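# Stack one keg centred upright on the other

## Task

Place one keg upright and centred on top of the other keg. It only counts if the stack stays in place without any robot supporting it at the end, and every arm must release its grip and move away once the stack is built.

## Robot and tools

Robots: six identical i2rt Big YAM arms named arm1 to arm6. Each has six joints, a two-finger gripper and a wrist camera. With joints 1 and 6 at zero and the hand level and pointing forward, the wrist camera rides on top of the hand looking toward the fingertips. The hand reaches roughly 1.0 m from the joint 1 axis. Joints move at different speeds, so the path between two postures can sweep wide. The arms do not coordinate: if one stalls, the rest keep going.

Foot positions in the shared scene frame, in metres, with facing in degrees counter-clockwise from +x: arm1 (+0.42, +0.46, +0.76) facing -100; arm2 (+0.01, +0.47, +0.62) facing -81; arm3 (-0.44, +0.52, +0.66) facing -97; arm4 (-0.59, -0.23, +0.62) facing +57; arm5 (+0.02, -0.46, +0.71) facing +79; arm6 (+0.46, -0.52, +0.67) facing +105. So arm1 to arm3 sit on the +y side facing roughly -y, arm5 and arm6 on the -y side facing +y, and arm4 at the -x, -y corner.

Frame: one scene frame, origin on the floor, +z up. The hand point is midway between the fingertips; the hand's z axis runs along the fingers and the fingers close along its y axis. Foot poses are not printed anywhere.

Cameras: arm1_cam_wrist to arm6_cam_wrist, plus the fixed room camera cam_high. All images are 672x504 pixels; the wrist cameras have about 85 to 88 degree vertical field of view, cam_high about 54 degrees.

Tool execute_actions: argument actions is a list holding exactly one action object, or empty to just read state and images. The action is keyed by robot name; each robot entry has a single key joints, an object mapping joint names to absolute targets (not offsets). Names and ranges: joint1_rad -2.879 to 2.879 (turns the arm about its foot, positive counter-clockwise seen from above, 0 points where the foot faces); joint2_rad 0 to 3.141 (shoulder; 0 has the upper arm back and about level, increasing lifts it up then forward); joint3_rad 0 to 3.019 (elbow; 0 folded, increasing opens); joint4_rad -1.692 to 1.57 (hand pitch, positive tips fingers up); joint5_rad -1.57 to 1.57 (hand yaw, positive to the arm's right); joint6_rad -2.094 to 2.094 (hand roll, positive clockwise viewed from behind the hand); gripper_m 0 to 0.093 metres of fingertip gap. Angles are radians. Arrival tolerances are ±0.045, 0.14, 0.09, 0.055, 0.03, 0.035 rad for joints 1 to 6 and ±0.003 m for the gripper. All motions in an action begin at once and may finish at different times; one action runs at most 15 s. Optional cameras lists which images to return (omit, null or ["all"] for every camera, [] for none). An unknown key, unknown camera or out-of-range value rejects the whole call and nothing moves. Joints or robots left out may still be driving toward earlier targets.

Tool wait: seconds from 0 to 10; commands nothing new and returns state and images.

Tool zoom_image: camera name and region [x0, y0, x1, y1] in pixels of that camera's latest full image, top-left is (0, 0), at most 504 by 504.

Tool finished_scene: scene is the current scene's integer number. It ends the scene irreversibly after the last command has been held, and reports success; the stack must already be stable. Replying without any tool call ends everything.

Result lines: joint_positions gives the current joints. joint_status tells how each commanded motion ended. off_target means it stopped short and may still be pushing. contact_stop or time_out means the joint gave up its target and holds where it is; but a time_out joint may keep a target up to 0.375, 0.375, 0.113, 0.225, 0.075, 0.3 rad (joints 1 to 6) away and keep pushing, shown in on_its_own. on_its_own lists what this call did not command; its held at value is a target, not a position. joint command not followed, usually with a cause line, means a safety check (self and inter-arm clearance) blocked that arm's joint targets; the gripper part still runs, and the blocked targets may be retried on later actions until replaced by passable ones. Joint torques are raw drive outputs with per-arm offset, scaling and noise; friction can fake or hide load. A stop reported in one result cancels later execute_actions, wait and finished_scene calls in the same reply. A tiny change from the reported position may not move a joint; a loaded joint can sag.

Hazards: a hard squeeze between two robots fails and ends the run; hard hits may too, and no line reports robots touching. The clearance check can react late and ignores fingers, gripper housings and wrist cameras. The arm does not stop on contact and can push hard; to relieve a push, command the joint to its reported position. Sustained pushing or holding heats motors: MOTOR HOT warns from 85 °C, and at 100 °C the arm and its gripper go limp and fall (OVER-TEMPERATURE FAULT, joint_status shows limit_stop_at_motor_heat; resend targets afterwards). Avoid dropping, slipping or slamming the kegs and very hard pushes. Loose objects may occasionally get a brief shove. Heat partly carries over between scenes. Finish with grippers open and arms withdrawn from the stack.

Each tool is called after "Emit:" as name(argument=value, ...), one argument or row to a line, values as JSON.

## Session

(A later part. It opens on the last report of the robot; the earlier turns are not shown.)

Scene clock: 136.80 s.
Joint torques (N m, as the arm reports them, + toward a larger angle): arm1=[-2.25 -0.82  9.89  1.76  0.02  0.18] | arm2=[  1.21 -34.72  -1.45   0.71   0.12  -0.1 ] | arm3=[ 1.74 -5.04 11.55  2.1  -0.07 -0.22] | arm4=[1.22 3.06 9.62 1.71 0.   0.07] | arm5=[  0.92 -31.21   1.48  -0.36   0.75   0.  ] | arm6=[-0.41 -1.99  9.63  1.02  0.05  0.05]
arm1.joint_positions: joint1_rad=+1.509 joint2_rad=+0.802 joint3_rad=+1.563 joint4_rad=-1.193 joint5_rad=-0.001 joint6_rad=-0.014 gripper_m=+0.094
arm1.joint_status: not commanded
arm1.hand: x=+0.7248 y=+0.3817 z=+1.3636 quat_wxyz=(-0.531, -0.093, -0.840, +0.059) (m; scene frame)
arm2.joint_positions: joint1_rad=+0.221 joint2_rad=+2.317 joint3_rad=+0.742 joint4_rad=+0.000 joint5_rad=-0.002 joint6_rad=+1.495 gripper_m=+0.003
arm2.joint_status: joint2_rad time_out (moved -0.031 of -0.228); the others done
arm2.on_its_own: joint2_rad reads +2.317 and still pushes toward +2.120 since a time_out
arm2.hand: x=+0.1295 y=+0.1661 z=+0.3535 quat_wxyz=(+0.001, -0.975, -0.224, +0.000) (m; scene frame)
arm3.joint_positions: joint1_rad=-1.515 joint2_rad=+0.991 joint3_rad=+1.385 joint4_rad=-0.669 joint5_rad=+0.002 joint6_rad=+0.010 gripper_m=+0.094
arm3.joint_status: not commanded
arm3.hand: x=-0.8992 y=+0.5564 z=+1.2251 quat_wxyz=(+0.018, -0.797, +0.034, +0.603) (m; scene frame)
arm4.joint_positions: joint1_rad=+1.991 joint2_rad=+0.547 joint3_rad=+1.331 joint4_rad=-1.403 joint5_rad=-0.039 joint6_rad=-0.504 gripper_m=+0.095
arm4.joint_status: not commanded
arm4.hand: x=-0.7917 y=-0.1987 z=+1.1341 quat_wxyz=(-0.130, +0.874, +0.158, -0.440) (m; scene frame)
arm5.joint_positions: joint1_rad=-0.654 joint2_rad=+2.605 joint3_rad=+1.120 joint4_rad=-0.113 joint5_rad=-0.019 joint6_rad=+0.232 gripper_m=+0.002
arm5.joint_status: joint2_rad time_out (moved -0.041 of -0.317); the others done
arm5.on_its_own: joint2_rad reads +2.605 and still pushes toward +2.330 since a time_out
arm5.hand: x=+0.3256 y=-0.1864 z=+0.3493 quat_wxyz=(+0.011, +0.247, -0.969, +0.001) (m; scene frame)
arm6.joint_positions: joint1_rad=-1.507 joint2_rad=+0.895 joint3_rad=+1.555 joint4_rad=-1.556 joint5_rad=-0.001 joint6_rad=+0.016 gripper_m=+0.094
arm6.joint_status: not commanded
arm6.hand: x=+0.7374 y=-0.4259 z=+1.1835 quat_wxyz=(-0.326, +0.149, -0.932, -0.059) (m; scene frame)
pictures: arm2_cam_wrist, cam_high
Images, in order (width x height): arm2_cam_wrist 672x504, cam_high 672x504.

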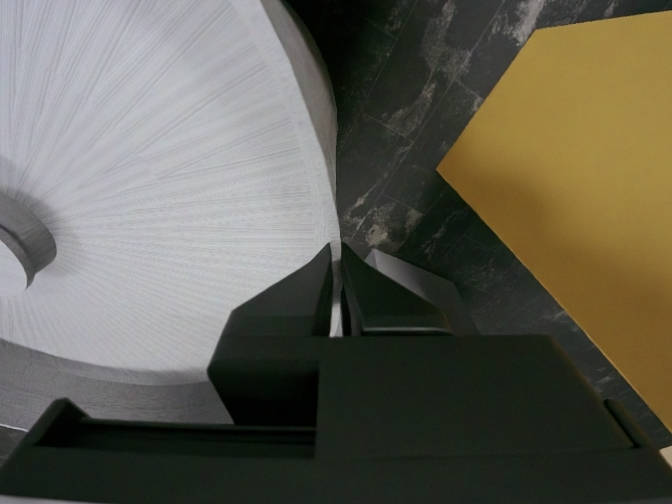

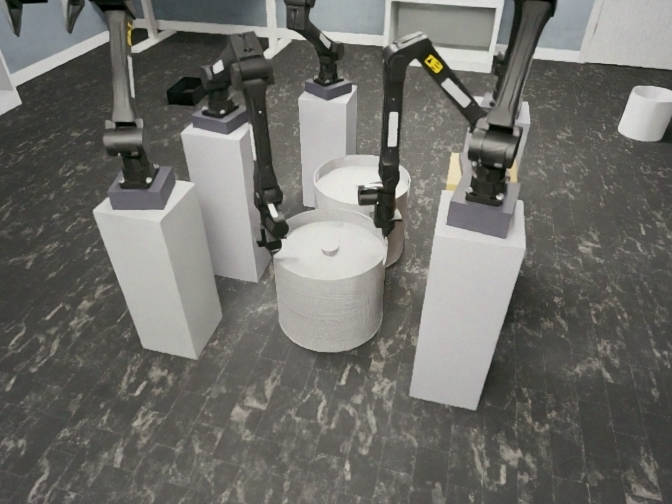

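Emit:
execute_actions(
  actions=[
    {"arm2":{"joints":{"joint2_rad":2.33}},"arm5":{"joints":{"joint2_rad":2.62}}},
  ],
  cameras=[],
)

Emit:
execute_actions(
  actions=[
    {"arm2":{"joints":{"gripper_m":0.093}},"arm5":{"joints":{"gripper_m":0.093}}},
  ],
  cameras=[],
)

Emit:
execute_actions(
  actions=[
    {"arm5":{"joints":{"joint2_rad":2.35,"joint3_rad":1.0,"joint4_rad":-0.2}}},
  ],
  cameras=["arm2_cam_wrist","arm5_cam_wrist"],
)

Scene clock: 151.90 s.
Joint torques (N m, as the arm reports them, + toward a larger angle): arm1=[-2.28 -0.77  9.89  1.75  0.02  0.18] | arm2=[  0.8  -18.12  -2.66  -0.33   0.4   -0.15] | arm3=[ 2.74 -5.15 11.63  1.83 -0.09 -0.18] | arm4=[1.29 3.07 9.69 1.63 0.01 0.09] | arm5=[  0.73 -15.09   0.28  -0.46   0.8   -0.06] | arm6=[-0.38 -2.03  9.62  1.03  0.05  0.05]
arm1.joint_positions: joint1_rad=+1.509 joint2_rad=+0.802 joint3_rad=+1.563 joint4_rad=-1.193 joint5_rad=-0.001 joint6_rad=-0.014 gripper_m=+0.094
arm1.joint_status: not commanded
arm1.hand: x=+0.7248 y=+0.3817 z=+1.3636 quat_wxyz=(-0.531, -0.093, -0.840, +0.059) (m; scene frame)
arm2.joint_positions: joint1_rad=+0.224 joint2_rad=+2.361 joint3_rad=+0.756 joint4_rad=+0.021 joint5_rad=-0.009 joint6_rad=+1.500 gripper_m=+0.003
arm2.joint_status: all done
arm2.hand: x=+0.1301 y=+0.1705 z=+0.3399 quat_wxyz=(+0.007, -0.975, -0.223, -0.003) (m; scene frame)
arm3.joint_positions: joint1_rad=-1.515 joint2_rad=+0.991 joint3_rad=+1.385 joint4_rad=-0.669 joint5_rad=+0.002 joint6_rad=+0.010 gripper_m=+0.094
arm3.joint_status: not commanded
arm3.hand: x=-0.8992 y=+0.5564 z=+1.2251 quat_wxyz=(+0.018, -0.797, +0.034, +0.603) (m; scene frame)
arm4.joint_positions: joint1_rad=+1.991 joint2_rad=+0.547 joint3_rad=+1.331 joint4_rad=-1.403 joint5_rad=-0.039 joint6_rad=-0.504 gripper_m=+0.095
arm4.joint_status: not commanded
arm4.hand: x=-0.7917 y=-0.1987 z=+1.1341 quat_wxyz=(-0.130, +0.874, +0.158, -0.440) (m; scene frame)
arm5.joint_positions: joint1_rad=-0.652 joint2_rad=+2.639 joint3_rad=+1.137 joint4_rad=-0.109 joint5_rad=-0.020 joint6_rad=+0.239 gripper_m=+0.002
arm5.joint_status: all done
arm5.hand: x=+0.3213 y=-0.1890 z=+0.3365 quat_wxyz=(+0.017, +0.245, -0.969, +0.003) (m; scene frame)
arm6.joint_positions: joint1_rad=-1.507 joint2_rad=+0.895 joint3_rad=+1.555 joint4_rad=-1.556 joint5_rad=-0.001 joint6_rad=+0.016 gripper_m=+0.094
arm6.joint_status: not commanded
arm6.hand: x=+0.7374 y=-0.4259 z=+1.1835 quat_wxyz=(-0.326, +0.149, -0.932, -0.059) (m; scene frame)
pictures: none
No camera images: the call's "cameras" was empty. Leave "cameras" out to get every camera's image.

Scene clock: 152.60 s.
Joint torques (N m, as the arm reports them, + toward a larger angle): arm1=[-2.27 -0.82  9.89  1.76  0.02  0.18] | arm2=[  1.63 -16.22  -0.33  -0.26   0.14  -0.09] | arm3=[ 2.16 -4.86 11.3   2.08 -0.08 -0.21] | arm4=[1.24 3.01 9.64 1.68 0.02 0.08] | arm5=[  0.53 -14.74   0.42  -0.07   0.09  -0.05] | arm6=[-0.41 -2.03  9.63  1.03  0.05  0.05]
arm1.joint_positions: joint1_rad=+1.509 joint2_rad=+0.802 joint3_rad=+1.563 joint4_rad=-1.193 joint5_rad=-0.001 joint6_rad=-0.014 gripper_m=+0.094
arm1.joint_status: not commanded
arm1.hand: x=+0.7248 y=+0.3817 z=+1.3636 quat_wxyz=(-0.531, -0.093, -0.840, +0.059) (m; scene frame)
arm2.joint_positions: joint1_rad=+0.224 joint2_rad=+2.347 joint3_rad=+0.722 joint4_rad=+0.012 joint5_rad=-0.003 joint6_rad=+1.500 gripper_m=+0.093
arm2.joint_status: all done
arm2.hand: x=+0.1224 y=+0.1868 z=+0.3448 quat_wxyz=(+0.020, -0.975, -0.223, +0.003) (m; scene frame)
arm3.joint_positions: joint1_rad=-1.515 joint2_rad=+0.991 joint3_rad=+1.385 joint4_rad=-0.669 joint5_rad=+0.002 joint6_rad=+0.010 gripper_m=+0.094
arm3.joint_status: not commanded
arm3.hand: x=-0.8992 y=+0.5564 z=+1.2251 quat_wxyz=(+0.018, -0.797, +0.034, +0.603) (m; scene frame)
arm4.joint_positions: joint1_rad=+1.991 joint2_rad=+0.547 joint3_rad=+1.331 joint4_rad=-1.403 joint5_rad=-0.039 joint6_rad=-0.504 gripper_m=+0.095
arm4.joint_status: not commanded
arm4.hand: x=-0.7917 y=-0.1987 z=+1.1341 quat_wxyz=(-0.130, +0.874, +0.158, -0.440) (m; scene frame)
arm5.joint_positions: joint1_rad=-0.652 joint2_rad=+2.636 joint3_rad=+1.134 joint4_rad=-0.121 joint5_rad=-0.002 joint6_rad=+0.238 gripper_m=+0.093
arm5.joint_status: all done
arm5.hand: x=+0.3210 y=-0.1934 z=+0.3378 quat_wxyz=(+0.018, +0.245, -0.969, +0.014) (m; scene frame)
arm6.joint_positions: joint1_rad=-1.507 joint2_rad=+0.895 joint3_rad=+1.555 joint4_rad=-1.556 joint5_rad=-0.001 joint6_rad=+0.016 gripper_m=+0.094
arm6.joint_status: not commanded
arm6.hand: x=+0.7374 y=-0.4259 z=+1.1835 quat_wxyz=(-0.326, +0.149, -0.932, -0.059) (m; scene frame)
pictures: none
No camera images: the call's "cameras" was empty. Leave "cameras" out to get every camera's image.

Scene clock: 153.80 s.
Joint torques (N m, as the arm reports them, + toward a larger angle): arm1=[-2.27 -0.79  9.88  1.75  0.02  0.18] | arm2=[  1.14 -15.06  -0.35  -0.02   0.18  -0.12] | arm3=[ 1.98 -5.64 11.56  1.89 -0.04 -0.19] | arm4=[1.28 3.18 9.67 1.69 0.01 0.07] | arm5=[  0.7  -12.56   2.08   0.51   0.08  -0.06] | arm6=[-0.38 -2.02  9.63  1.03  0.05  0.05]
arm1.joint_positions: joint1_rad=+1.509 joint2_rad=+0.802 joint3_rad=+1.563 joint4_rad=-1.193 joint5_rad=-0.001 joint6_rad=-0.014 gripper_m=+0.094
arm1.joint_status: not commanded
arm1.hand: x=+0.7248 y=+0.3817 z=+1.3636 quat_wxyz=(-0.531, -0.093, -0.840, +0.059) (m; scene frame)
arm2.joint_positions: joint1_rad=+0.224 joint2_rad=+2.347 joint3_rad=+0.722 joint4_rad=+0.012 joint5_rad=-0.003 joint6_rad=+1.500 gripper_m=+0.093
arm2.joint_status: not commanded
arm2.hand: x=+0.1224 y=+0.1868 z=+0.3448 quat_wxyz=(+0.020, -0.975, -0.223, +0.003) (m; scene frame)
arm3.joint_positions: joint1_rad=-1.515 joint2_rad=+0.991 joint3_rad=+1.385 joint4_rad=-0.669 joint5_rad=+0.002 joint6_rad=+0.010 gripper_m=+0.094
arm3.joint_status: not commanded
arm3.hand: x=-0.8992 y=+0.5564 z=+1.2251 quat_wxyz=(+0.018, -0.797, +0.034, +0.603) (m; scene frame)
arm4.joint_positions: joint1_rad=+1.991 joint2_rad=+0.547 joint3_rad=+1.331 joint4_rad=-1.403 joint5_rad=-0.039 joint6_rad=-0.504 gripper_m=+0.095
arm4.joint_status: not commanded
arm4.hand: x=-0.7917 y=-0.1987 z=+1.1341 quat_wxyz=(-0.130, +0.874, +0.158, -0.440) (m; scene frame)
arm5.joint_positions: joint1_rad=-0.652 joint2_rad=+2.334 joint3_rad=+1.001 joint4_rad=-0.200 joint5_rad=-0.002 joint6_rad=+0.238 gripper_m=+0.093
arm5.joint_status: all done
arm5.hand: x=+0.3441 y=-0.1711 z=+0.4505 quat_wxyz=(-0.022, +0.246, -0.969, -0.007) (m; scene frame)
arm6.joint_positions: joint1_rad=-1.507 joint2_rad=+0.895 joint3_rad=+1.555 joint4_rad=-1.556 joint5_rad=-0.001 joint6_rad=+0.016 gripper_m=+0.094
arm6.joint_status: not commanded
arm6.hand: x=+0.7374 y=-0.4259 z=+1.1835 quat_wxyz=(-0.326, +0.149, -0.932, -0.059) (m; scene frame)
pictures: arm2_cam_wrist, arm5_cam_wrist
Images, in order (width x height): arm2_cam_wrist 672x504, arm5_cam_wrist 672x504.

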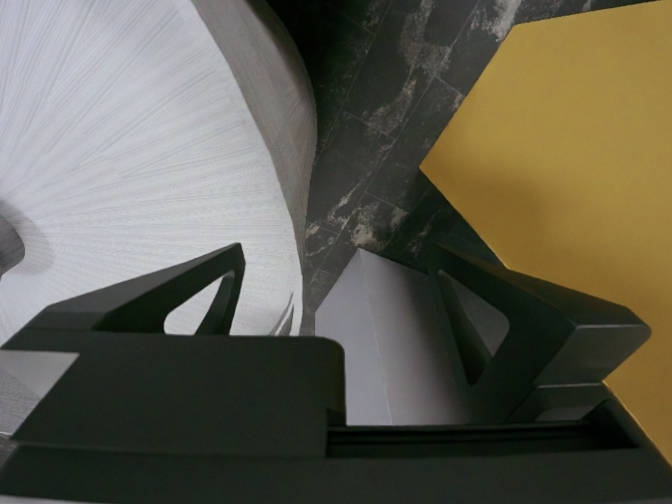

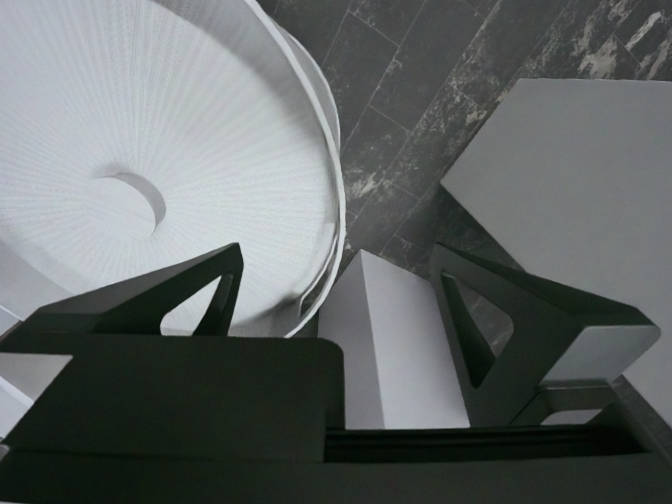

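Emit:
execute_actions(
  actions=[
    {"arm5":{"joints":{"joint1_rad":-0.06,"joint2_rad":2.44,"joint3_rad":0.75,"joint4_rad":0.145,"joint6_rad":-1.13}},"arm1":{"joints":{"joint1_rad":1.1,"joint2_rad":2.585,"joint3_rad":0.895,"joint4_rad":0.145,"joint6_rad":-0.95}},"arm6":{"joints":{"joint1_rad":-1.3,"joint2_rad":2.315,"joint3_rad":0.865,"joint4_rad":-0.09,"joint6_rad":1.17}},"arm2":{"joints":{"joint2_rad":2.43,"joint3_rad":0.785,"joint4_rad":0.08,"joint6_rad":1.46}}},
  ],
  cameras=[],
)

Emit:
execute_actions(
  actions=[
    {"arm1":{"joints":{"joint1_rad":0.02}},"arm6":{"joints":{"joint1_rad":0.023}}},
  ],
  cameras=["arm1_cam_wrist","arm5_cam_wrist","arm6_cam_wrist"],
)

Scene clock: 173.33 s.
Joint torques (N m, as the arm reports them, + toward a larger angle): arm1=[ -1.35 -14.16  -1.3    0.65  -0.08  -0.1 ] | arm2=[  0.17 -14.75  -0.44   0.99   0.17  -0.3 ] | arm3=[ 2.23 -5.3  11.64  2.06 -0.08 -0.2 ] | arm4=[1.35 3.26 9.64 1.66 0.01 0.09] | arm5=[  1.04 -11.68  -0.9    0.82  -0.12  -0.04] | arm6=[ -0.89 -12.4    1.63   1.22   0.14   0.32]
arm1.joint_positions: joint1_rad=+1.096 joint2_rad=+2.587 joint3_rad=+0.892 joint4_rad=+0.136 joint5_rad=+0.000 joint6_rad=-0.936 gripper_m=+0.094
arm1.joint_status: all done
arm1.hand: x=+0.6851 y=+0.2648 z=+0.3988 quat_wxyz=(-0.001, +0.147, -0.989, -0.004) (m; scene frame)
arm2.joint_positions: joint1_rad=+0.224 joint2_rad=+2.430 joint3_rad=+0.787 joint4_rad=+0.067 joint5_rad=-0.003 joint6_rad=+1.474 gripper_m=+0.093
arm2.joint_status: all done
arm2.hand: x=+0.1299 y=+0.1681 z=+0.3185 quat_wxyz=(+0.002, -0.972, -0.236, +0.000) (m; scene frame)
arm3.joint_positions: joint1_rad=-1.515 joint2_rad=+0.991 joint3_rad=+1.385 joint4_rad=-0.669 joint5_rad=+0.002 joint6_rad=+0.010 gripper_m=+0.094
arm3.joint_status: not commanded
arm3.hand: x=-0.8992 y=+0.5564 z=+1.2251 quat_wxyz=(+0.018, -0.797, +0.034, +0.603) (m; scene frame)
arm4.joint_positions: joint1_rad=+1.991 joint2_rad=+0.547 joint3_rad=+1.331 joint4_rad=-1.403 joint5_rad=-0.039 joint6_rad=-0.504 gripper_m=+0.095
arm4.joint_status: not commanded
arm4.hand: x=-0.7917 y=-0.1987 z=+1.1341 quat_wxyz=(-0.130, +0.874, +0.158, -0.440) (m; scene frame)
arm5.joint_positions: joint1_rad=-0.060 joint2_rad=+2.450 joint3_rad=+0.752 joint4_rad=+0.136 joint5_rad=+0.000 joint6_rad=-1.121 gripper_m=+0.093
arm5.joint_status: all done
arm5.hand: x=+0.0995 y=-0.1599 z=+0.4020 quat_wxyz=(-0.005, +0.940, -0.340, +0.006) (m; scene frame)
arm6.joint_positions: joint1_rad=-1.302 joint2_rad=+2.310 joint3_rad=+0.856 joint4_rad=-0.109 joint5_rad=-0.001 joint6_rad=+1.154 gripper_m=+0.094
arm6.joint_status: all done
arm6.hand: x=+0.7810 y=-0.3280 z=+0.4124 quat_wxyz=(-0.002, -0.303, -0.953, -0.005) (m; scene frame)
pictures: none
No camera images: the call's "cameras" was empty. Leave "cameras" out to get every camera's image.

Scene clock: 175.03 s.
Joint torques (N m, as the arm reports them, + toward a larger angle): arm1=[ -1.41 -14.18  -2.13   0.47  -0.08  -0.09] | arm2=[  0.67 -15.04  -0.38   1.02   0.18  -0.28] | arm3=[ 2.33 -5.03 11.58  1.96 -0.08 -0.18] | arm4=[1.23 3.08 9.69 1.62 0.01 0.08] | arm5=[  0.96 -11.56  -0.87   0.8   -0.12  -0.05] | arm6=[ -1.56 -12.55   0.74   0.93   0.14   0.31]
arm1.joint_positions: joint1_rad=+0.020 joint2_rad=+2.582 joint3_rad=+0.904 joint4_rad=+0.141 joint5_rad=+0.000 joint6_rad=-0.937 gripper_m=+0.094
arm1.joint_status: all done
arm1.hand: x=+0.3662 y=+0.1225 z=+0.4009 quat_wxyz=(+0.003, -0.380, -0.925, +0.012) (m; scene frame)
arm2.joint_positions: joint1_rad=+0.224 joint2_rad=+2.430 joint3_rad=+0.787 joint4_rad=+0.067 joint5_rad=-0.003 joint6_rad=+1.474 gripper_m=+0.093
arm2.joint_status: not commanded
arm2.hand: x=+0.1299 y=+0.1681 z=+0.3185 quat_wxyz=(+0.002, -0.972, -0.236, +0.000) (m; scene frame)
arm3.joint_positions: joint1_rad=-1.515 joint2_rad=+0.991 joint3_rad=+1.385 joint4_rad=-0.669 joint5_rad=+0.002 joint6_rad=+0.010 gripper_m=+0.094
arm3.joint_status: not commanded
arm3.hand: x=-0.8992 y=+0.5564 z=+1.2251 quat_wxyz=(+0.018, -0.797, +0.034, +0.603) (m; scene frame)
arm4.joint_positions: joint1_rad=+1.991 joint2_rad=+0.547 joint3_rad=+1.331 joint4_rad=-1.403 joint5_rad=-0.039 joint6_rad=-0.504 gripper_m=+0.095
arm4.joint_status: not commanded
arm4.hand: x=-0.7917 y=-0.1987 z=+1.1341 quat_wxyz=(-0.130, +0.874, +0.158, -0.440) (m; scene frame)
arm5.joint_positions: joint1_rad=-0.060 joint2_rad=+2.450 joint3_rad=+0.752 joint4_rad=+0.136 joint5_rad=+0.000 joint6_rad=-1.122 gripper_m=+0.093
arm5.joint_status: not commanded
arm5.hand: x=+0.0995 y=-0.1599 z=+0.4020 quat_wxyz=(-0.005, +0.940, -0.340, +0.006) (m; scene frame)
arm6.joint_positions: joint1_rad=+0.026 joint2_rad=+2.310 joint3_rad=+0.868 joint4_rad=-0.101 joint5_rad=-0.001 joint6_rad=+1.155 gripper_m=+0.094
arm6.joint_status: all done
arm6.hand: x=+0.3490 y=-0.1524 z=+0.4136 quat_wxyz=(-0.001, +0.348, -0.937, -0.016) (m; scene frame)
pictures: arm1_cam_wrist, arm5_cam_wrist, arm6_cam_wrist
Images, in order (width x height): arm1_cam_wrist 672x504, arm5_cam_wrist 672x504, arm6_cam_wrist 672x504.

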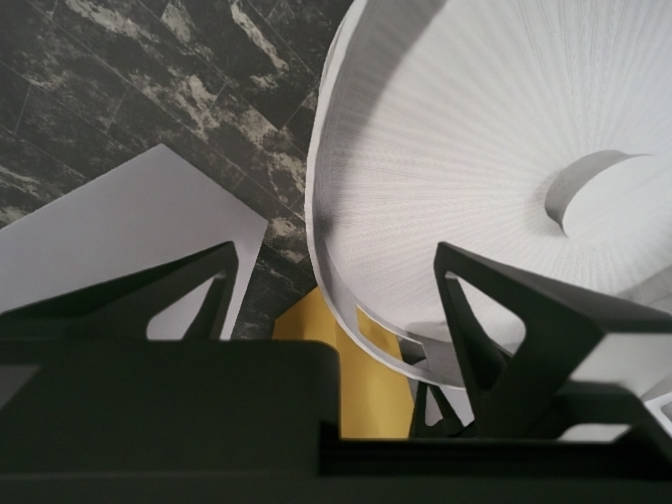

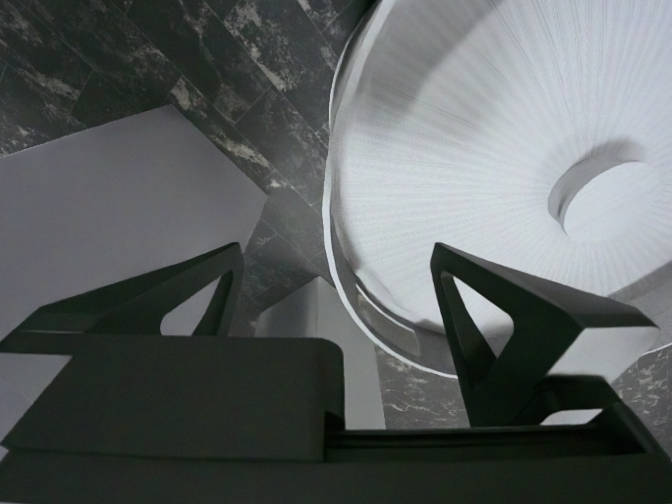

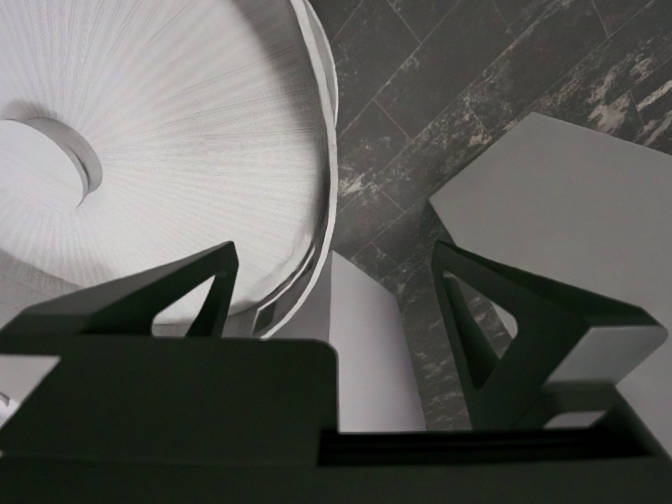

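Emit:
execute_actions(
  actions=[
    {"arm5":{"joints":{"joint2_rad":2.57,"joint3_rad":0.80,"joint4_rad":0.18}},"arm1":{"joints":{"joint1_rad":0.04,"joint2_rad":2.71,"joint3_rad":0.945,"joint4_rad":0.16}},"arm6":{"joints":{"joint2_rad":2.46,"joint3_rad":0.915,"joint4_rad":-0.04}}},
  ],
  cameras=[],
)

Emit:
execute_actions(
  actions=[
    {"arm5":{"joints":{"joint2_rad":2.7,"joint3_rad":0.895,"joint4_rad":0.245}},"arm1":{"joints":{"joint2_rad":2.82,"joint3_rad":1.05,"joint4_rad":0.205}},"arm6":{"joints":{"joint2_rad":2.58,"joint3_rad":0.995,"joint4_rad":0.035}}},
  ],
  cameras=["arm1_cam_wrist","arm5_cam_wrist","arm6_cam_wrist"],
)

Scene clock: 186.50 s.
Joint torques (N m, as the arm reports them, + toward a larger angle): arm1=[ -1.02 -13.69  -2.38   0.21  -0.08  -0.1 ] | arm2=[  1.16 -14.61  -0.37   1.     0.14  -0.28] | arm3=[ 1.73 -4.81 11.62  2.05 -0.09 -0.15] | arm4=[1.35 3.23 9.6  1.69 0.   0.1 ] | arm5=[  1.13 -11.26  -1.52   0.47  -0.11  -0.06] | arm6=[ -1.33 -12.74   0.33   0.86   0.14   0.32]
arm1.joint_positions: joint1_rad=+0.029 joint2_rad=+2.712 joint3_rad=+0.945 joint4_rad=+0.157 joint5_rad=+0.000 joint6_rad=-0.937 gripper_m=+0.094
arm1.joint_status: all done
arm1.hand: x=+0.3737 y=+0.1582 z=+0.3590 quat_wxyz=(+0.011, -0.376, -0.926, -0.024) (m; scene frame)
arm2.joint_positions: joint1_rad=+0.224 joint2_rad=+2.430 joint3_rad=+0.787 joint4_rad=+0.067 joint5_rad=-0.003 joint6_rad=+1.474 gripper_m=+0.093
arm2.joint_status: not commanded
arm2.hand: x=+0.1299 y=+0.1681 z=+0.3185 quat_wxyz=(+0.002, -0.972, -0.236, +0.000) (m; scene frame)
arm3.joint_positions: joint1_rad=-1.515 joint2_rad=+0.991 joint3_rad=+1.385 joint4_rad=-0.669 joint5_rad=+0.002 joint6_rad=+0.010 gripper_m=+0.094
arm3.joint_status: not commanded
arm3.hand: x=-0.8992 y=+0.5564 z=+1.2251 quat_wxyz=(+0.018, -0.797, +0.034, +0.603) (m; scene frame)
arm4.joint_positions: joint1_rad=+1.991 joint2_rad=+0.547 joint3_rad=+1.331 joint4_rad=-1.403 joint5_rad=-0.039 joint6_rad=-0.504 gripper_m=+0.095
arm4.joint_status: not commanded
arm4.hand: x=-0.7917 y=-0.1987 z=+1.1341 quat_wxyz=(-0.130, +0.874, +0.158, -0.440) (m; scene frame)
arm5.joint_positions: joint1_rad=-0.060 joint2_rad=+2.572 joint3_rad=+0.801 joint4_rad=+0.176 joint5_rad=+0.000 joint6_rad=-1.122 gripper_m=+0.093
arm5.joint_status: all done
arm5.hand: x=+0.0964 y=-0.1743 z=+0.3645 quat_wxyz=(+0.011, +0.940, -0.340, +0.007) (m; scene frame)
arm6.joint_positions: joint1_rad=+0.026 joint2_rad=+2.459 joint3_rad=+0.912 joint4_rad=-0.053 joint5_rad=-0.001 joint6_rad=+1.155 gripper_m=+0.094
arm6.joint_status: all done
arm6.hand: x=+0.3558 y=-0.1744 z=+0.3624 quat_wxyz=(+0.001, +0.348, -0.938, +0.013) (m; scene frame)
pictures: none
No camera images: the call's "cameras" was empty. Leave "cameras" out to get every camera's image.

Scene clock: 187.43 s.
Joint torques (N m, as the arm reports them, + toward a larger angle): arm1=[ -1.04 -13.32  -2.46   0.44  -0.08  -0.09] | arm2=[  1.42 -15.04  -0.19   0.96   0.17  -0.27] | arm3=[ 2.08 -5.23 11.6   1.99 -0.05 -0.23] | arm4=[1.24 3.03 9.64 1.7  0.01 0.09] | arm5=[  0.99 -11.54  -1.8    0.73  -0.12  -0.05] | arm6=[ -1.33 -12.85  -0.05   1.04   0.14   0.31]
arm1.joint_positions: joint1_rad=+0.029 joint2_rad=+2.811 joint3_rad=+1.053 joint4_rad=+0.200 joint5_rad=+0.000 joint6_rad=-0.937 gripper_m=+0.094
arm1.joint_status: all done
arm1.hand: x=+0.3701 y=+0.1352 z=+0.3205 quat_wxyz=(+0.005, -0.376, -0.927, +0.001) (m; scene frame)
arm2.joint_positions: joint1_rad=+0.224 joint2_rad=+2.430 joint3_rad=+0.787 joint4_rad=+0.067 joint5_rad=-0.003 joint6_rad=+1.474 gripper_m=+0.093
arm2.joint_status: not commanded
arm2.hand: x=+0.1299 y=+0.1681 z=+0.3185 quat_wxyz=(+0.002, -0.972, -0.236, +0.000) (m; scene frame)
arm3.joint_positions: joint1_rad=-1.515 joint2_rad=+0.991 joint3_rad=+1.385 joint4_rad=-0.669 joint5_rad=+0.002 joint6_rad=+0.010 gripper_m=+0.094
arm3.joint_status: not commanded
arm3.hand: x=-0.8992 y=+0.5564 z=+1.2251 quat_wxyz=(+0.018, -0.797, +0.034, +0.603) (m; scene frame)
arm4.joint_positions: joint1_rad=+1.991 joint2_rad=+0.547 joint3_rad=+1.331 joint4_rad=-1.403 joint5_rad=-0.039 joint6_rad=-0.504 gripper_m=+0.095
arm4.joint_status: not commanded
arm4.hand: x=-0.7917 y=-0.1987 z=+1.1341 quat_wxyz=(-0.130, +0.874, +0.158, -0.440) (m; scene frame)
arm5.joint_positions: joint1_rad=-0.060 joint2_rad=+2.697 joint3_rad=+0.899 joint4_rad=+0.240 joint5_rad=+0.000 joint6_rad=-1.122 gripper_m=+0.093
arm5.joint_status: all done
arm5.hand: x=+0.1005 y=-0.1602 z=+0.3211 quat_wxyz=(-0.007, +0.940, -0.340, +0.006) (m; scene frame)
arm6.joint_positions: joint1_rad=+0.026 joint2_rad=+2.571 joint3_rad=+0.993 joint4_rad=+0.021 joint5_rad=-0.001 joint6_rad=+1.155 gripper_m=+0.094
arm6.joint_status: all done
arm6.hand: x=+0.3506 y=-0.1573 z=+0.3235 quat_wxyz=(-0.001, +0.348, -0.938, -0.008) (m; scene frame)
pictures: arm1_cam_wrist, arm5_cam_wrist, arm6_cam_wrist
Images, in order (width x height): arm1_cam_wrist 672x504, arm5_cam_wrist 672x504, arm6_cam_wrist 672x504.

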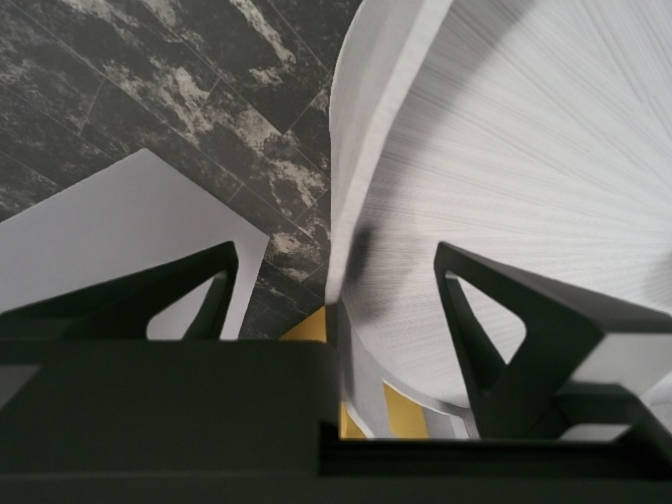

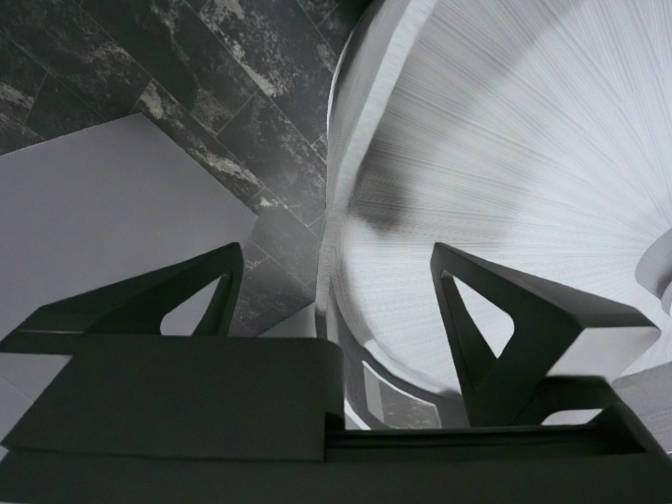

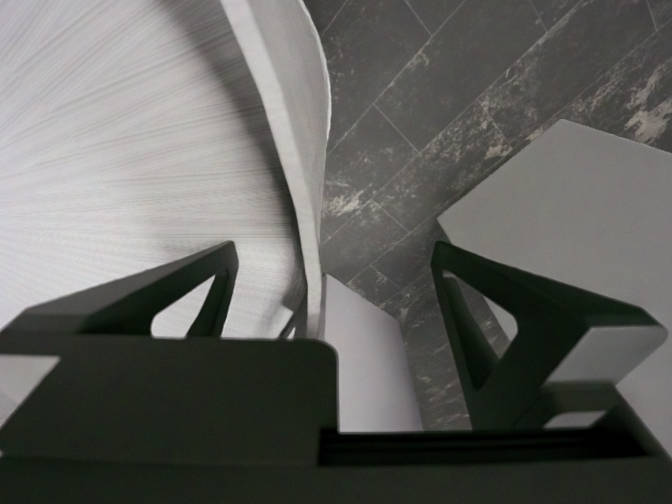

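Emit:
execute_actions(
  actions=[
    {"arm1":{"joints":{"gripper_m":0}},"arm2":{"joints":{"gripper_m":0}},"arm5":{"joints":{"gripper_m":0}},"arm6":{"joints":{"gripper_m":0}}},
  ],
  cameras=[],
)

Emit:
execute_actions(
  actions=[
    {"arm1":{"joints":{"joint2_rad":2.68,"joint3_rad":1.02}},"arm2":{"joints":{"joint2_rad":2.29,"joint3_rad":0.76}},"arm5":{"joints":{"joint2_rad":2.57,"joint3_rad":0.855}},"arm6":{"joints":{"joint2_rad":2.42}}},
  ],
  cameras=[],
)

Emit:
execute_actions(
  actions=[
    {"arm1":{"joints":{"joint2_rad":2.49,"joint3_rad":0.875,"joint4_rad":0.14}},"arm2":{"joints":{"joint2_rad":2.05,"joint3_rad":0.69,"joint4_rad":-0.09}},"arm5":{"joints":{"joint2_rad":2.35,"joint3_rad":0.73,"joint4_rad":0.14}},"arm6":{"joints":{"joint2_rad":2.22,"joint3_rad":0.92,"joint4_rad":-0.125}}},
  ],
  cameras=[],
)

Emit:
execute_actions(
  actions=[
    {"arm1":{"joints":{"joint2_rad":2.245,"joint3_rad":0.76,"joint4_rad":0.025}},"arm2":{"joints":{"joint2_rad":1.775,"joint3_rad":0.675,"joint4_rad":-0.32}},"arm5":{"joints":{"joint2_rad":2.08,"joint3_rad":0.64,"joint4_rad":-0.02}},"arm6":{"joints":{"joint2_rad":1.99,"joint3_rad":0.87,"joint4_rad":-0.285}}},
  ],
  cameras=["cam_high"],
)

Scene clock: 218.83 s.
Joint torques (N m, as the arm reports them, + toward a larger angle): arm1=[ -1.04 -13.33  -2.45   0.46   0.02  -0.09] | arm2=[  0.72 -14.44  -0.46   1.05   0.15  -0.42] | arm3=[ 2.1  -5.35 11.48  2.08 -0.09 -0.22] | arm4=[1.28 3.05 9.67 1.68 0.01 0.09] | arm5=[  1.01 -11.3   -1.55   0.7    0.04  -0.09] | arm6=[ -1.32 -13.01  -0.86   0.75   0.31  -0.33]
arm1.joint_positions: joint1_rad=+0.029 joint2_rad=+2.811 joint3_rad=+1.053 joint4_rad=+0.200 joint5_rad=-0.003 joint6_rad=-0.937 gripper_m=+0.001
arm1.joint_status: all done
arm1.hand: x=+0.3707 y=+0.1356 z=+0.3205 quat_wxyz=(+0.004, -0.376, -0.927, +0.001) (m; scene frame)
arm2.joint_positions: joint1_rad=+0.224 joint2_rad=+2.430 joint3_rad=+0.786 joint4_rad=+0.069 joint5_rad=-0.002 joint6_rad=+1.488 gripper_m=+0.002
arm2.joint_status: all done
arm2.hand: x=+0.1297 y=+0.1684 z=+0.3185 quat_wxyz=(+0.001, -0.973, -0.229, +0.000) (m; scene frame)
arm3.joint_positions: joint1_rad=-1.515 joint2_rad=+0.991 joint3_rad=+1.385 joint4_rad=-0.669 joint5_rad=+0.002 joint6_rad=+0.010 gripper_m=+0.094
arm3.joint_status: not commanded
arm3.hand: x=-0.8992 y=+0.5564 z=+1.2251 quat_wxyz=(+0.018, -0.797, +0.034, +0.603) (m; scene frame)
arm4.joint_positions: joint1_rad=+1.991 joint2_rad=+0.547 joint3_rad=+1.331 joint4_rad=-1.403 joint5_rad=-0.039 joint6_rad=-0.504 gripper_m=+0.095
arm4.joint_status: not commanded
arm4.hand: x=-0.7917 y=-0.1987 z=+1.1341 quat_wxyz=(-0.130, +0.874, +0.158, -0.440) (m; scene frame)
arm5.joint_positions: joint1_rad=-0.060 joint2_rad=+2.698 joint3_rad=+0.894 joint4_rad=+0.238 joint5_rad=-0.004 joint6_rad=-1.116 gripper_m=+0.002
arm5.joint_status: all done
arm5.hand: x=+0.0987 y=-0.1644 z=+0.3212 quat_wxyz=(-0.003, +0.939, -0.343, +0.004) (m; scene frame)
arm6.joint_positions: joint1_rad=+0.026 joint2_rad=+2.571 joint3_rad=+1.005 joint4_rad=+0.028 joint5_rad=-0.005 joint6_rad=+1.230 gripper_m=+0.001
arm6.joint_status: all done
arm6.hand: x=+0.3473 y=-0.1487 z=+0.3236 quat_wxyz=(+0.001, +0.312, -0.950, -0.018) (m; scene frame)
pictures: none
No camera images: the call's "cameras" was empty. Leave "cameras" out to get every camera's image.

Scene clock: 219.73 s.
Joint torques (N m, as the arm reports them, + toward a larger angle): arm1=[ -1.14 -23.47  -3.9    0.87   0.05  -0.06] | arm2=[  1.18 -27.    -1.25   0.99   0.21  -0.45] | arm3=[ 2.57 -5.25 11.55  1.81 -0.07 -0.3 ] | arm4=[1.25 3.09 9.62 1.68 0.   0.09] | arm5=[  0.91 -18.9   -3.84   0.68  -0.17  -0.08] | arm6=[ -1.31 -24.77  -0.64   0.73  -0.1   -0.32]
arm1.joint_positions: joint1_rad=+0.029 joint2_rad=+2.793 joint3_rad=+1.040 joint4_rad=+0.191 joint5_rad=-0.004 joint6_rad=-0.940 gripper_m=+0.001
arm1.joint_status: all done
arm1.hand: x=+0.3710 y=+0.1352 z=+0.3271 quat_wxyz=(+0.003, -0.374, -0.927, -0.001) (m; scene frame)
arm2.joint_positions: joint1_rad=+0.224 joint2_rad=+2.412 joint3_rad=+0.774 joint4_rad=+0.071 joint5_rad=-0.006 joint6_rad=+1.488 gripper_m=+0.002
arm2.joint_status: all done
arm2.hand: x=+0.1304 y=+0.1682 z=+0.3240 quat_wxyz=(-0.002, -0.973, -0.229, -0.002) (m; scene frame)
arm3.joint_positions: joint1_rad=-1.515 joint2_rad=+0.991 joint3_rad=+1.385 joint4_rad=-0.669 joint5_rad=+0.002 joint6_rad=+0.010 gripper_m=+0.094
arm3.joint_status: not commanded
arm3.hand: x=-0.8992 y=+0.5564 z=+1.2251 quat_wxyz=(+0.018, -0.797, +0.034, +0.603) (m; scene frame)
arm4.joint_positions: joint1_rad=+1.991 joint2_rad=+0.547 joint3_rad=+1.331 joint4_rad=-1.403 joint5_rad=-0.039 joint6_rad=-0.504 gripper_m=+0.095
arm4.joint_status: not commanded
arm4.hand: x=-0.7917 y=-0.1987 z=+1.1341 quat_wxyz=(-0.130, +0.874, +0.158, -0.440) (m; scene frame)
arm5.joint_positions: joint1_rad=-0.060 joint2_rad=+2.690 joint3_rad=+0.890 joint4_rad=+0.238 joint5_rad=+0.001 joint6_rad=-1.117 gripper_m=+0.002
arm5.joint_status: all done
arm5.hand: x=+0.0999 y=-0.1631 z=+0.3239 quat_wxyz=(-0.005, +0.939, -0.343, +0.006) (m; scene frame)
arm6.joint_positions: joint1_rad=+0.025 joint2_rad=+2.558 joint3_rad=+1.001 joint4_rad=+0.028 joint5_rad=+0.004 joint6_rad=+1.230 gripper_m=+0.001
arm6.joint_status: all done
arm6.hand: x=+0.3478 y=-0.1450 z=+0.3284 quat_wxyz=(-0.003, +0.312, -0.950, -0.022) (m; scene frame)
pictures: none
No camera images: the call's "cameras" was empty. Leave "cameras" out to get every camera's image.

Scene clock: 220.73 s.
Joint torques (N m, as the arm reports them, + toward a larger angle): arm1=[ -1.34 -20.02  -1.44   0.54  -0.12  -0.09] | arm2=[  0.52 -23.86   2.34   0.34   0.26  -0.43] | arm3=[ 2.27 -5.59 11.56  1.77 -0.09 -0.23] | arm4=[1.2  3.1  9.69 1.67 0.01 0.08] | arm5=[  1.24 -16.8   -1.57   0.39  -0.23  -0.08] | arm6=[ -1.38 -20.47   3.51   0.02   0.03  -0.36]
arm1.joint_positions: joint1_rad=+0.029 joint2_rad=+2.569 joint3_rad=+0.874 joint4_rad=+0.131 joint5_rad=+0.001 joint6_rad=-0.940 gripper_m=+0.001
arm1.joint_status: all done
arm1.hand: x=+0.3712 y=+0.1371 z=+0.4060 quat_wxyz=(+0.006, -0.374, -0.927, -0.002) (m; scene frame)
arm2.joint_positions: joint1_rad=+0.224 joint2_rad=+2.147 joint3_rad=+0.675 joint4_rad=-0.090 joint5_rad=-0.005 joint6_rad=+1.488 gripper_m=+0.002
arm2.joint_status: all done
arm2.hand: x=+0.1305 y=+0.1680 z=+0.4040 quat_wxyz=(-0.005, -0.973, -0.229, -0.002) (m; scene frame)
arm3.joint_positions: joint1_rad=-1.515 joint2_rad=+0.991 joint3_rad=+1.385 joint4_rad=-0.669 joint5_rad=+0.002 joint6_rad=+0.010 gripper_m=+0.094
arm3.joint_status: not commanded
arm3.hand: x=-0.8992 y=+0.5564 z=+1.2251 quat_wxyz=(+0.018, -0.797, +0.034, +0.603) (m; scene frame)
arm4.joint_positions: joint1_rad=+1.991 joint2_rad=+0.547 joint3_rad=+1.331 joint4_rad=-1.403 joint5_rad=-0.039 joint6_rad=-0.504 gripper_m=+0.095
arm4.joint_status: not commanded
arm4.hand: x=-0.7917 y=-0.1987 z=+1.1341 quat_wxyz=(-0.130, +0.874, +0.158, -0.440) (m; scene frame)
arm5.joint_positions: joint1_rad=-0.060 joint2_rad=+2.442 joint3_rad=+0.741 joint4_rad=+0.139 joint5_rad=+0.002 joint6_rad=-1.117 gripper_m=+0.002
arm5.joint_status: all done
arm5.hand: x=+0.0992 y=-0.1624 z=+0.4048 quat_wxyz=(-0.005, +0.940, -0.342, +0.007) (m; scene frame)
arm6.joint_positions: joint1_rad=+0.025 joint2_rad=+2.322 joint3_rad=+0.892 joint4_rad=-0.115 joint5_rad=+0.002 joint6_rad=+1.229 gripper_m=+0.001
arm6.joint_status: all done
arm6.hand: x=+0.3476 y=-0.1459 z=+0.4105 quat_wxyz=(-0.002, +0.312, -0.950, -0.014) (m; scene frame)
pictures: none
No camera images: the call's "cameras" was empty. Leave "cameras" out to get every camera's image.

Scene clock: 221.83 s.
Joint torques (N m, as the arm reports them, + toward a larger angle): arm1=[ -0.75 -20.06   0.6    0.88  -0.34  -0.06] | arm2=[  1.9  -22.08   6.19   0.66   0.16  -0.44] | arm3=[ 1.9  -4.88 11.44  1.95 -0.07 -0.22] | arm4=[1.24 3.18 9.68 1.66 0.02 0.09] | arm5=[  0.99 -16.61   0.68   0.4   -0.26  -0.09] | arm6=[ -1.4  -19.7    6.43   0.33   0.21  -0.31]
arm1.joint_positions: joint1_rad=+0.029 joint2_rad=+2.326 joint3_rad=+0.748 joint4_rad=+0.011 joint5_rad=+0.008 joint6_rad=-0.940 gripper_m=+0.001
arm1.joint_status: all done
arm1.hand: x=+0.3709 y=+0.1380 z=+0.4845 quat_wxyz=(+0.010, -0.374, -0.927, -0.002) (m; scene frame)
arm2.joint_positions: joint1_rad=+0.224 joint2_rad=+1.872 joint3_rad=+0.633 joint4_rad=-0.323 joint5_rad=-0.003 joint6_rad=+1.488 gripper_m=+0.002
arm2.joint_status: all done
arm2.hand: x=+0.1305 y=+0.1673 z=+0.4839 quat_wxyz=(-0.005, -0.973, -0.229, -0.001) (m; scene frame)
arm3.joint_positions: joint1_rad=-1.515 joint2_rad=+0.991 joint3_rad=+1.385 joint4_rad=-0.669 joint5_rad=+0.002 joint6_rad=+0.010 gripper_m=+0.094
arm3.joint_status: not commanded
arm3.hand: x=-0.8992 y=+0.5564 z=+1.2251 quat_wxyz=(+0.018, -0.797, +0.034, +0.603) (m; scene frame)
arm4.joint_positions: joint1_rad=+1.991 joint2_rad=+0.547 joint3_rad=+1.331 joint4_rad=-1.403 joint5_rad=-0.039 joint6_rad=-0.504 gripper_m=+0.095
arm4.joint_status: not commanded
arm4.hand: x=-0.7917 y=-0.1987 z=+1.1341 quat_wxyz=(-0.130, +0.874, +0.158, -0.440) (m; scene frame)
arm5.joint_positions: joint1_rad=-0.061 joint2_rad=+2.175 joint3_rad=+0.637 joint4_rad=-0.020 joint5_rad=+0.003 joint6_rad=-1.117 gripper_m=+0.002
arm5.joint_status: all done
arm5.hand: x=+0.0988 y=-0.1619 z=+0.4830 quat_wxyz=(-0.007, +0.939, -0.343, +0.007) (m; scene frame)
arm6.joint_positions: joint1_rad=+0.024 joint2_rad=+2.085 joint3_rad=+0.822 joint4_rad=-0.282 joint5_rad=-0.002 joint6_rad=+1.228 gripper_m=+0.001
arm6.joint_status: all done
arm6.hand: x=+0.3474 y=-0.1467 z=+0.4905 quat_wxyz=(+0.000, +0.313, -0.950, -0.014) (m; scene frame)
pictures: cam_high
Images, in order (width x height): cam_high 672x504.

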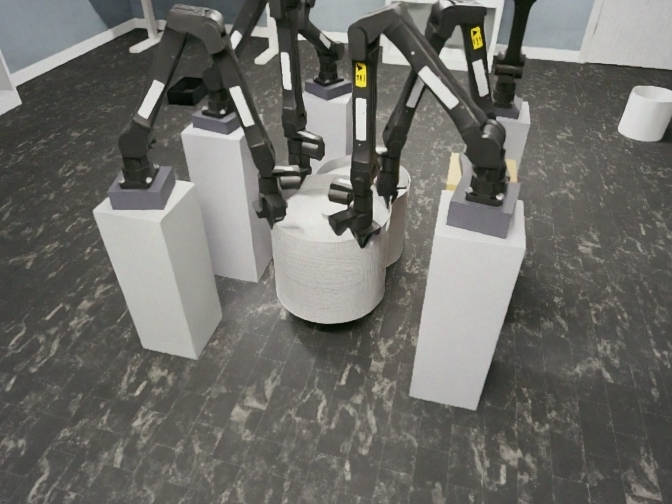

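Emit:
execute_actions(
  actions=[
    {"arm1":{"joints":{"joint2_rad":1.99,"joint3_rad":0.70,"joint4_rad":-0.155}},"arm2":{"joints":{"joint2_rad":1.52,"joint3_rad":0.715,"joint4_rad":-0.585}},"arm5":{"joints":{"joint2_rad":1.795,"joint3_rad":0.615,"joint4_rad":-0.255}},"arm6":{"joints":{"joint2_rad":1.77,"joint3_rad":0.87,"joint4_rad":-0.48,"joint6_rad":1.22}}},
  ],
  cameras=[],
)

Emit:
execute_actions(
  actions=[
    {"arm1":{"joints":{"joint2_rad":1.72,"joint3_rad":0.70,"joint4_rad":-0.39}},"arm2":{"joints":{"joint2_rad":1.315,"joint3_rad":0.81,"joint4_rad":-0.86}},"arm5":{"joints":{"joint2_rad":1.52,"joint3_rad":0.655,"joint4_rad":-0.535}},"arm6":{"joints":{"joint2_rad":1.57,"joint3_rad":0.92,"joint4_rad":-0.71}}},
  ],
  cameras=[],
)

Emit:
execute_actions(
  actions=[
    {"arm1":{"joints":{"joint2_rad":1.455,"joint3_rad":0.765,"joint4_rad":-0.69}},"arm2":{"joints":{"joint2_rad":1.16,"joint3_rad":0.965,"joint4_rad":-1.145}},"arm5":{"joints":{"joint2_rad":1.27,"joint3_rad":0.765,"joint4_rad":-0.86}},"arm6":{"joints":{"joint2_rad":1.39,"joint3_rad":1.03,"joint4_rad":-0.97}}},
  ],
  cameras=["cam_high"],
)

Scene clock: 247.90 s.
Joint torques (N m, as the arm reports them, + toward a larger angle): arm1=[ -0.63 -18.82   4.21   0.9   -0.58  -0.06] | arm2=[  0.63 -20.    10.67   0.47   0.08  -0.47] | arm3=[ 1.15 -4.94 11.51  1.84 -0.09 -0.25] | arm4=[1.23 3.18 9.66 1.66 0.02 0.1 ] | arm5=[  1.12 -15.13   3.75   0.28  -0.15  -0.09] | arm6=[ -0.8  -18.76   9.56   0.66   0.38   0.09]
arm1.joint_positions: joint1_rad=+0.026 joint2_rad=+2.068 joint3_rad=+0.667 joint4_rad=-0.170 joint5_rad=+0.015 joint6_rad=-0.940 gripper_m=+0.001
arm1.joint_status: all done
arm1.hand: x=+0.3700 y=+0.1399 z=+0.5610 quat_wxyz=(+0.014, -0.376, -0.927, -0.004) (m; scene frame)
arm2.joint_positions: joint1_rad=+0.224 joint2_rad=+1.613 joint3_rad=+0.638 joint4_rad=-0.583 joint5_rad=-0.001 joint6_rad=+1.490 gripper_m=+0.002
arm2.joint_status: all done
arm2.hand: x=+0.1296 y=+0.1694 z=+0.5631 quat_wxyz=(-0.008, -0.974, -0.229, -0.001) (m; scene frame)
arm3.joint_positions: joint1_rad=-1.515 joint2_rad=+0.991 joint3_rad=+1.385 joint4_rad=-0.669 joint5_rad=+0.002 joint6_rad=+0.010 gripper_m=+0.094
arm3.joint_status: not commanded
arm3.hand: x=-0.8992 y=+0.5564 z=+1.2251 quat_wxyz=(+0.018, -0.797, +0.034, +0.603) (m; scene frame)
arm4.joint_positions: joint1_rad=+1.991 joint2_rad=+0.547 joint3_rad=+1.331 joint4_rad=-1.403 joint5_rad=-0.039 joint6_rad=-0.504 gripper_m=+0.095
arm4.joint_status: not commanded
arm4.hand: x=-0.7917 y=-0.1987 z=+1.1341 quat_wxyz=(-0.130, +0.874, +0.158, -0.440) (m; scene frame)
arm5.joint_positions: joint1_rad=-0.061 joint2_rad=+1.897 joint3_rad=+0.590 joint4_rad=-0.251 joint5_rad=+0.000 joint6_rad=-1.117 gripper_m=+0.002
arm5.joint_status: all done
arm5.hand: x=+0.0979 y=-0.1593 z=+0.5601 quat_wxyz=(-0.008, +0.939, -0.343, +0.006) (m; scene frame)
arm6.joint_positions: joint1_rad=+0.024 joint2_rad=+1.859 joint3_rad=+0.804 joint4_rad=-0.485 joint5_rad=-0.006 joint6_rad=+1.232 gripper_m=+0.001
arm6.joint_status: all done
arm6.hand: x=+0.3466 y=-0.1461 z=+0.5697 quat_wxyz=(+0.002, +0.311, -0.950, -0.017) (m; scene frame)
pictures: none
No camera images: the call's "cameras" was empty. Leave "cameras" out to get every camera's image.

Scene clock: 250.10 s.
Joint torques (N m, as the arm reports them, + toward a larger angle): arm1=[ -0.83 -17.55   8.86   1.07  -0.64  -0.08] | arm2=[  0.8  -17.21  14.88  -0.16   0.08  -0.52] | arm3=[ 1.81 -4.95 11.74  1.86 -0.09 -0.21] | arm4=[1.31 3.08 9.63 1.72 0.02 0.09] | arm5=[  1.17 -14.67   7.93   0.05  -0.27  -0.11] | arm6=[ -1.2  -16.43  13.91   0.37   0.5    0.04]
arm1.joint_positions: joint1_rad=+0.026 joint2_rad=+1.802 joint3_rad=+0.641 joint4_rad=-0.409 joint5_rad=+0.017 joint6_rad=-0.938 gripper_m=+0.001
arm1.joint_status: all done
arm1.hand: x=+0.3704 y=+0.1384 z=+0.6398 quat_wxyz=(+0.015, -0.376, -0.926, -0.003) (m; scene frame)
arm2.joint_positions: joint1_rad=+0.224 joint2_rad=+1.398 joint3_rad=+0.700 joint4_rad=-0.844 joint5_rad=-0.001 joint6_rad=+1.494 gripper_m=+0.002
arm2.joint_status: joint3_rad time_out (moved +0.062 of +0.172); the others done
arm2.on_its_own: joint3_rad reads +0.700 and still pushes toward +0.810 since a time_out
arm2.hand: x=+0.1296 y=+0.1697 z=+0.6429 quat_wxyz=(-0.015, -0.974, -0.226, -0.002) (m; scene frame)
arm3.joint_positions: joint1_rad=-1.515 joint2_rad=+0.991 joint3_rad=+1.385 joint4_rad=-0.669 joint5_rad=+0.002 joint6_rad=+0.010 gripper_m=+0.094
arm3.joint_status: not commanded
arm3.hand: x=-0.8992 y=+0.5564 z=+1.2251 quat_wxyz=(+0.018, -0.797, +0.034, +0.603) (m; scene frame)
arm4.joint_positions: joint1_rad=+1.991 joint2_rad=+0.547 joint3_rad=+1.331 joint4_rad=-1.403 joint5_rad=-0.039 joint6_rad=-0.504 gripper_m=+0.095
arm4.joint_status: not commanded
arm4.hand: x=-0.7917 y=-0.1987 z=+1.1341 quat_wxyz=(-0.130, +0.874, +0.158, -0.440) (m; scene frame)
arm5.joint_positions: joint1_rad=-0.061 joint2_rad=+1.627 joint3_rad=+0.598 joint4_rad=-0.528 joint5_rad=+0.004 joint6_rad=-1.114 gripper_m=+0.002
arm5.joint_status: all done
arm5.hand: x=+0.0978 y=-0.1585 z=+0.6388 quat_wxyz=(-0.008, +0.939, -0.344, +0.008) (m; scene frame)
arm6.joint_positions: joint1_rad=+0.024 joint2_rad=+1.646 joint3_rad=+0.822 joint4_rad=-0.708 joint5_rad=-0.009 joint6_rad=+1.237 gripper_m=+0.001
arm6.joint_status: joint3_rad time_out (moved +0.018 of +0.116); the others done
arm6.on_its_own: joint3_rad reads +0.822 and still pushes toward +0.920 since a time_out
arm6.hand: x=+0.3472 y=-0.1498 z=+0.6506 quat_wxyz=(+0.004, +0.308, -0.951, -0.021) (m; scene frame)
pictures: none
No camera images: the call's "cameras" was empty. Leave "cameras" out to get every camera's image.

not run: a stop came earlier in this reply.

Emit:
execute_actions(
  actions=[
    {"arm1":{"joints":{"joint2_rad":1.455,"joint3_rad":0.775,"joint4_rad":-0.69}},"arm2":{"joints":{"joint2_rad":1.18,"joint3_rad":0.945,"joint4_rad":-1.145}},"arm5":{"joints":{"joint2_rad":1.265,"joint3_rad":0.77,"joint4_rad":-0.86}},"arm6":{"joints":{"joint2_rad":1.41,"joint3_rad":1.025,"joint4_rad":-0.96}}},
  ],
  cameras=["cam_high"],
)

Scene clock: 259.23 s.
Joint torques (N m, as the arm reports them, + toward a larger angle): arm1=[ -0.64 -16.51  15.76  -0.09  -0.74  -0.07] | arm2=[  1.61 -16.12  16.38  -0.35  -0.04  -0.51] | arm3=[ 2.27 -4.99 11.66  1.9  -0.04 -0.26] | arm4=[1.19 3.12 9.63 1.67 0.01 0.08] | arm5=[  1.27 -14.46  13.32  -1.41  -0.43  -0.09] | arm6=[ -1.21 -14.67  16.59   0.74   0.46   0.05]
arm1.joint_positions: joint1_rad=+0.024 joint2_rad=+1.542 joint3_rad=+0.665 joint4_rad=-0.684 joint5_rad=+0.020 joint6_rad=-0.939 gripper_m=+0.001
arm1.joint_status: joint3_rad time_out (moved +0.024 of +0.134); the others done
arm1.on_its_own: joint3_rad reads +0.665 and still pushes toward +0.775 since a time_out
arm1.hand: x=+0.3699 y=+0.1386 z=+0.7242 quat_wxyz=(+0.015, -0.377, -0.926, +0.002) (m; scene frame)
arm2.joint_positions: joint1_rad=+0.224 joint2_rad=+1.252 joint3_rad=+0.829 joint4_rad=-1.124 joint5_rad=+0.003 joint6_rad=+1.494 gripper_m=+0.002
arm2.joint_status: joint3_rad time_out (moved +0.129 of +0.245); the others done
arm2.on_its_own: joint3_rad reads +0.829 and still pushes toward +0.942 since a time_out
arm2.hand: x=+0.1287 y=+0.1709 z=+0.7278 quat_wxyz=(-0.013, -0.974, -0.226, +0.000) (m; scene frame)
arm3.joint_positions: joint1_rad=-1.515 joint2_rad=+0.991 joint3_rad=+1.385 joint4_rad=-0.669 joint5_rad=+0.002 joint6_rad=+0.010 gripper_m=+0.094
arm3.joint_status: not commanded
arm3.hand: x=-0.8992 y=+0.5564 z=+1.2251 quat_wxyz=(+0.018, -0.797, +0.034, +0.603) (m; scene frame)
arm4.joint_positions: joint1_rad=+1.991 joint2_rad=+0.547 joint3_rad=+1.331 joint4_rad=-1.403 joint5_rad=-0.039 joint6_rad=-0.504 gripper_m=+0.095
arm4.joint_status: not commanded
arm4.hand: x=-0.7917 y=-0.1987 z=+1.1341 quat_wxyz=(-0.130, +0.874, +0.158, -0.440) (m; scene frame)
arm5.joint_positions: joint1_rad=-0.063 joint2_rad=+1.386 joint3_rad=+0.660 joint4_rad=-0.816 joint5_rad=+0.008 joint6_rad=-1.116 gripper_m=+0.002
arm5.joint_status: joint3_rad time_out (moved +0.062 of +0.172); the others done
arm5.on_its_own: joint3_rad reads +0.660 and still pushes toward +0.770 since a time_out
arm5.hand: x=+0.0980 y=-0.1583 z=+0.7231 quat_wxyz=(-0.016, +0.939, -0.344, +0.008) (m; scene frame)
arm6.joint_positions: joint1_rad=+0.024 joint2_rad=+1.474 joint3_rad=+0.907 joint4_rad=-0.967 joint5_rad=-0.008 joint6_rad=+1.237 gripper_m=+0.001
arm6.joint_status: joint3_rad time_out (moved +0.085 of +0.203); the others done
arm6.on_its_own: joint3_rad reads +0.907 and still pushes toward +1.020 since a time_out
arm6.hand: x=+0.3481 y=-0.1525 z=+0.7369 quat_wxyz=(+0.003, +0.308, -0.951, -0.020) (m; scene frame)
pictures: cam_high
Images, in order (width x height): cam_high 672x504.

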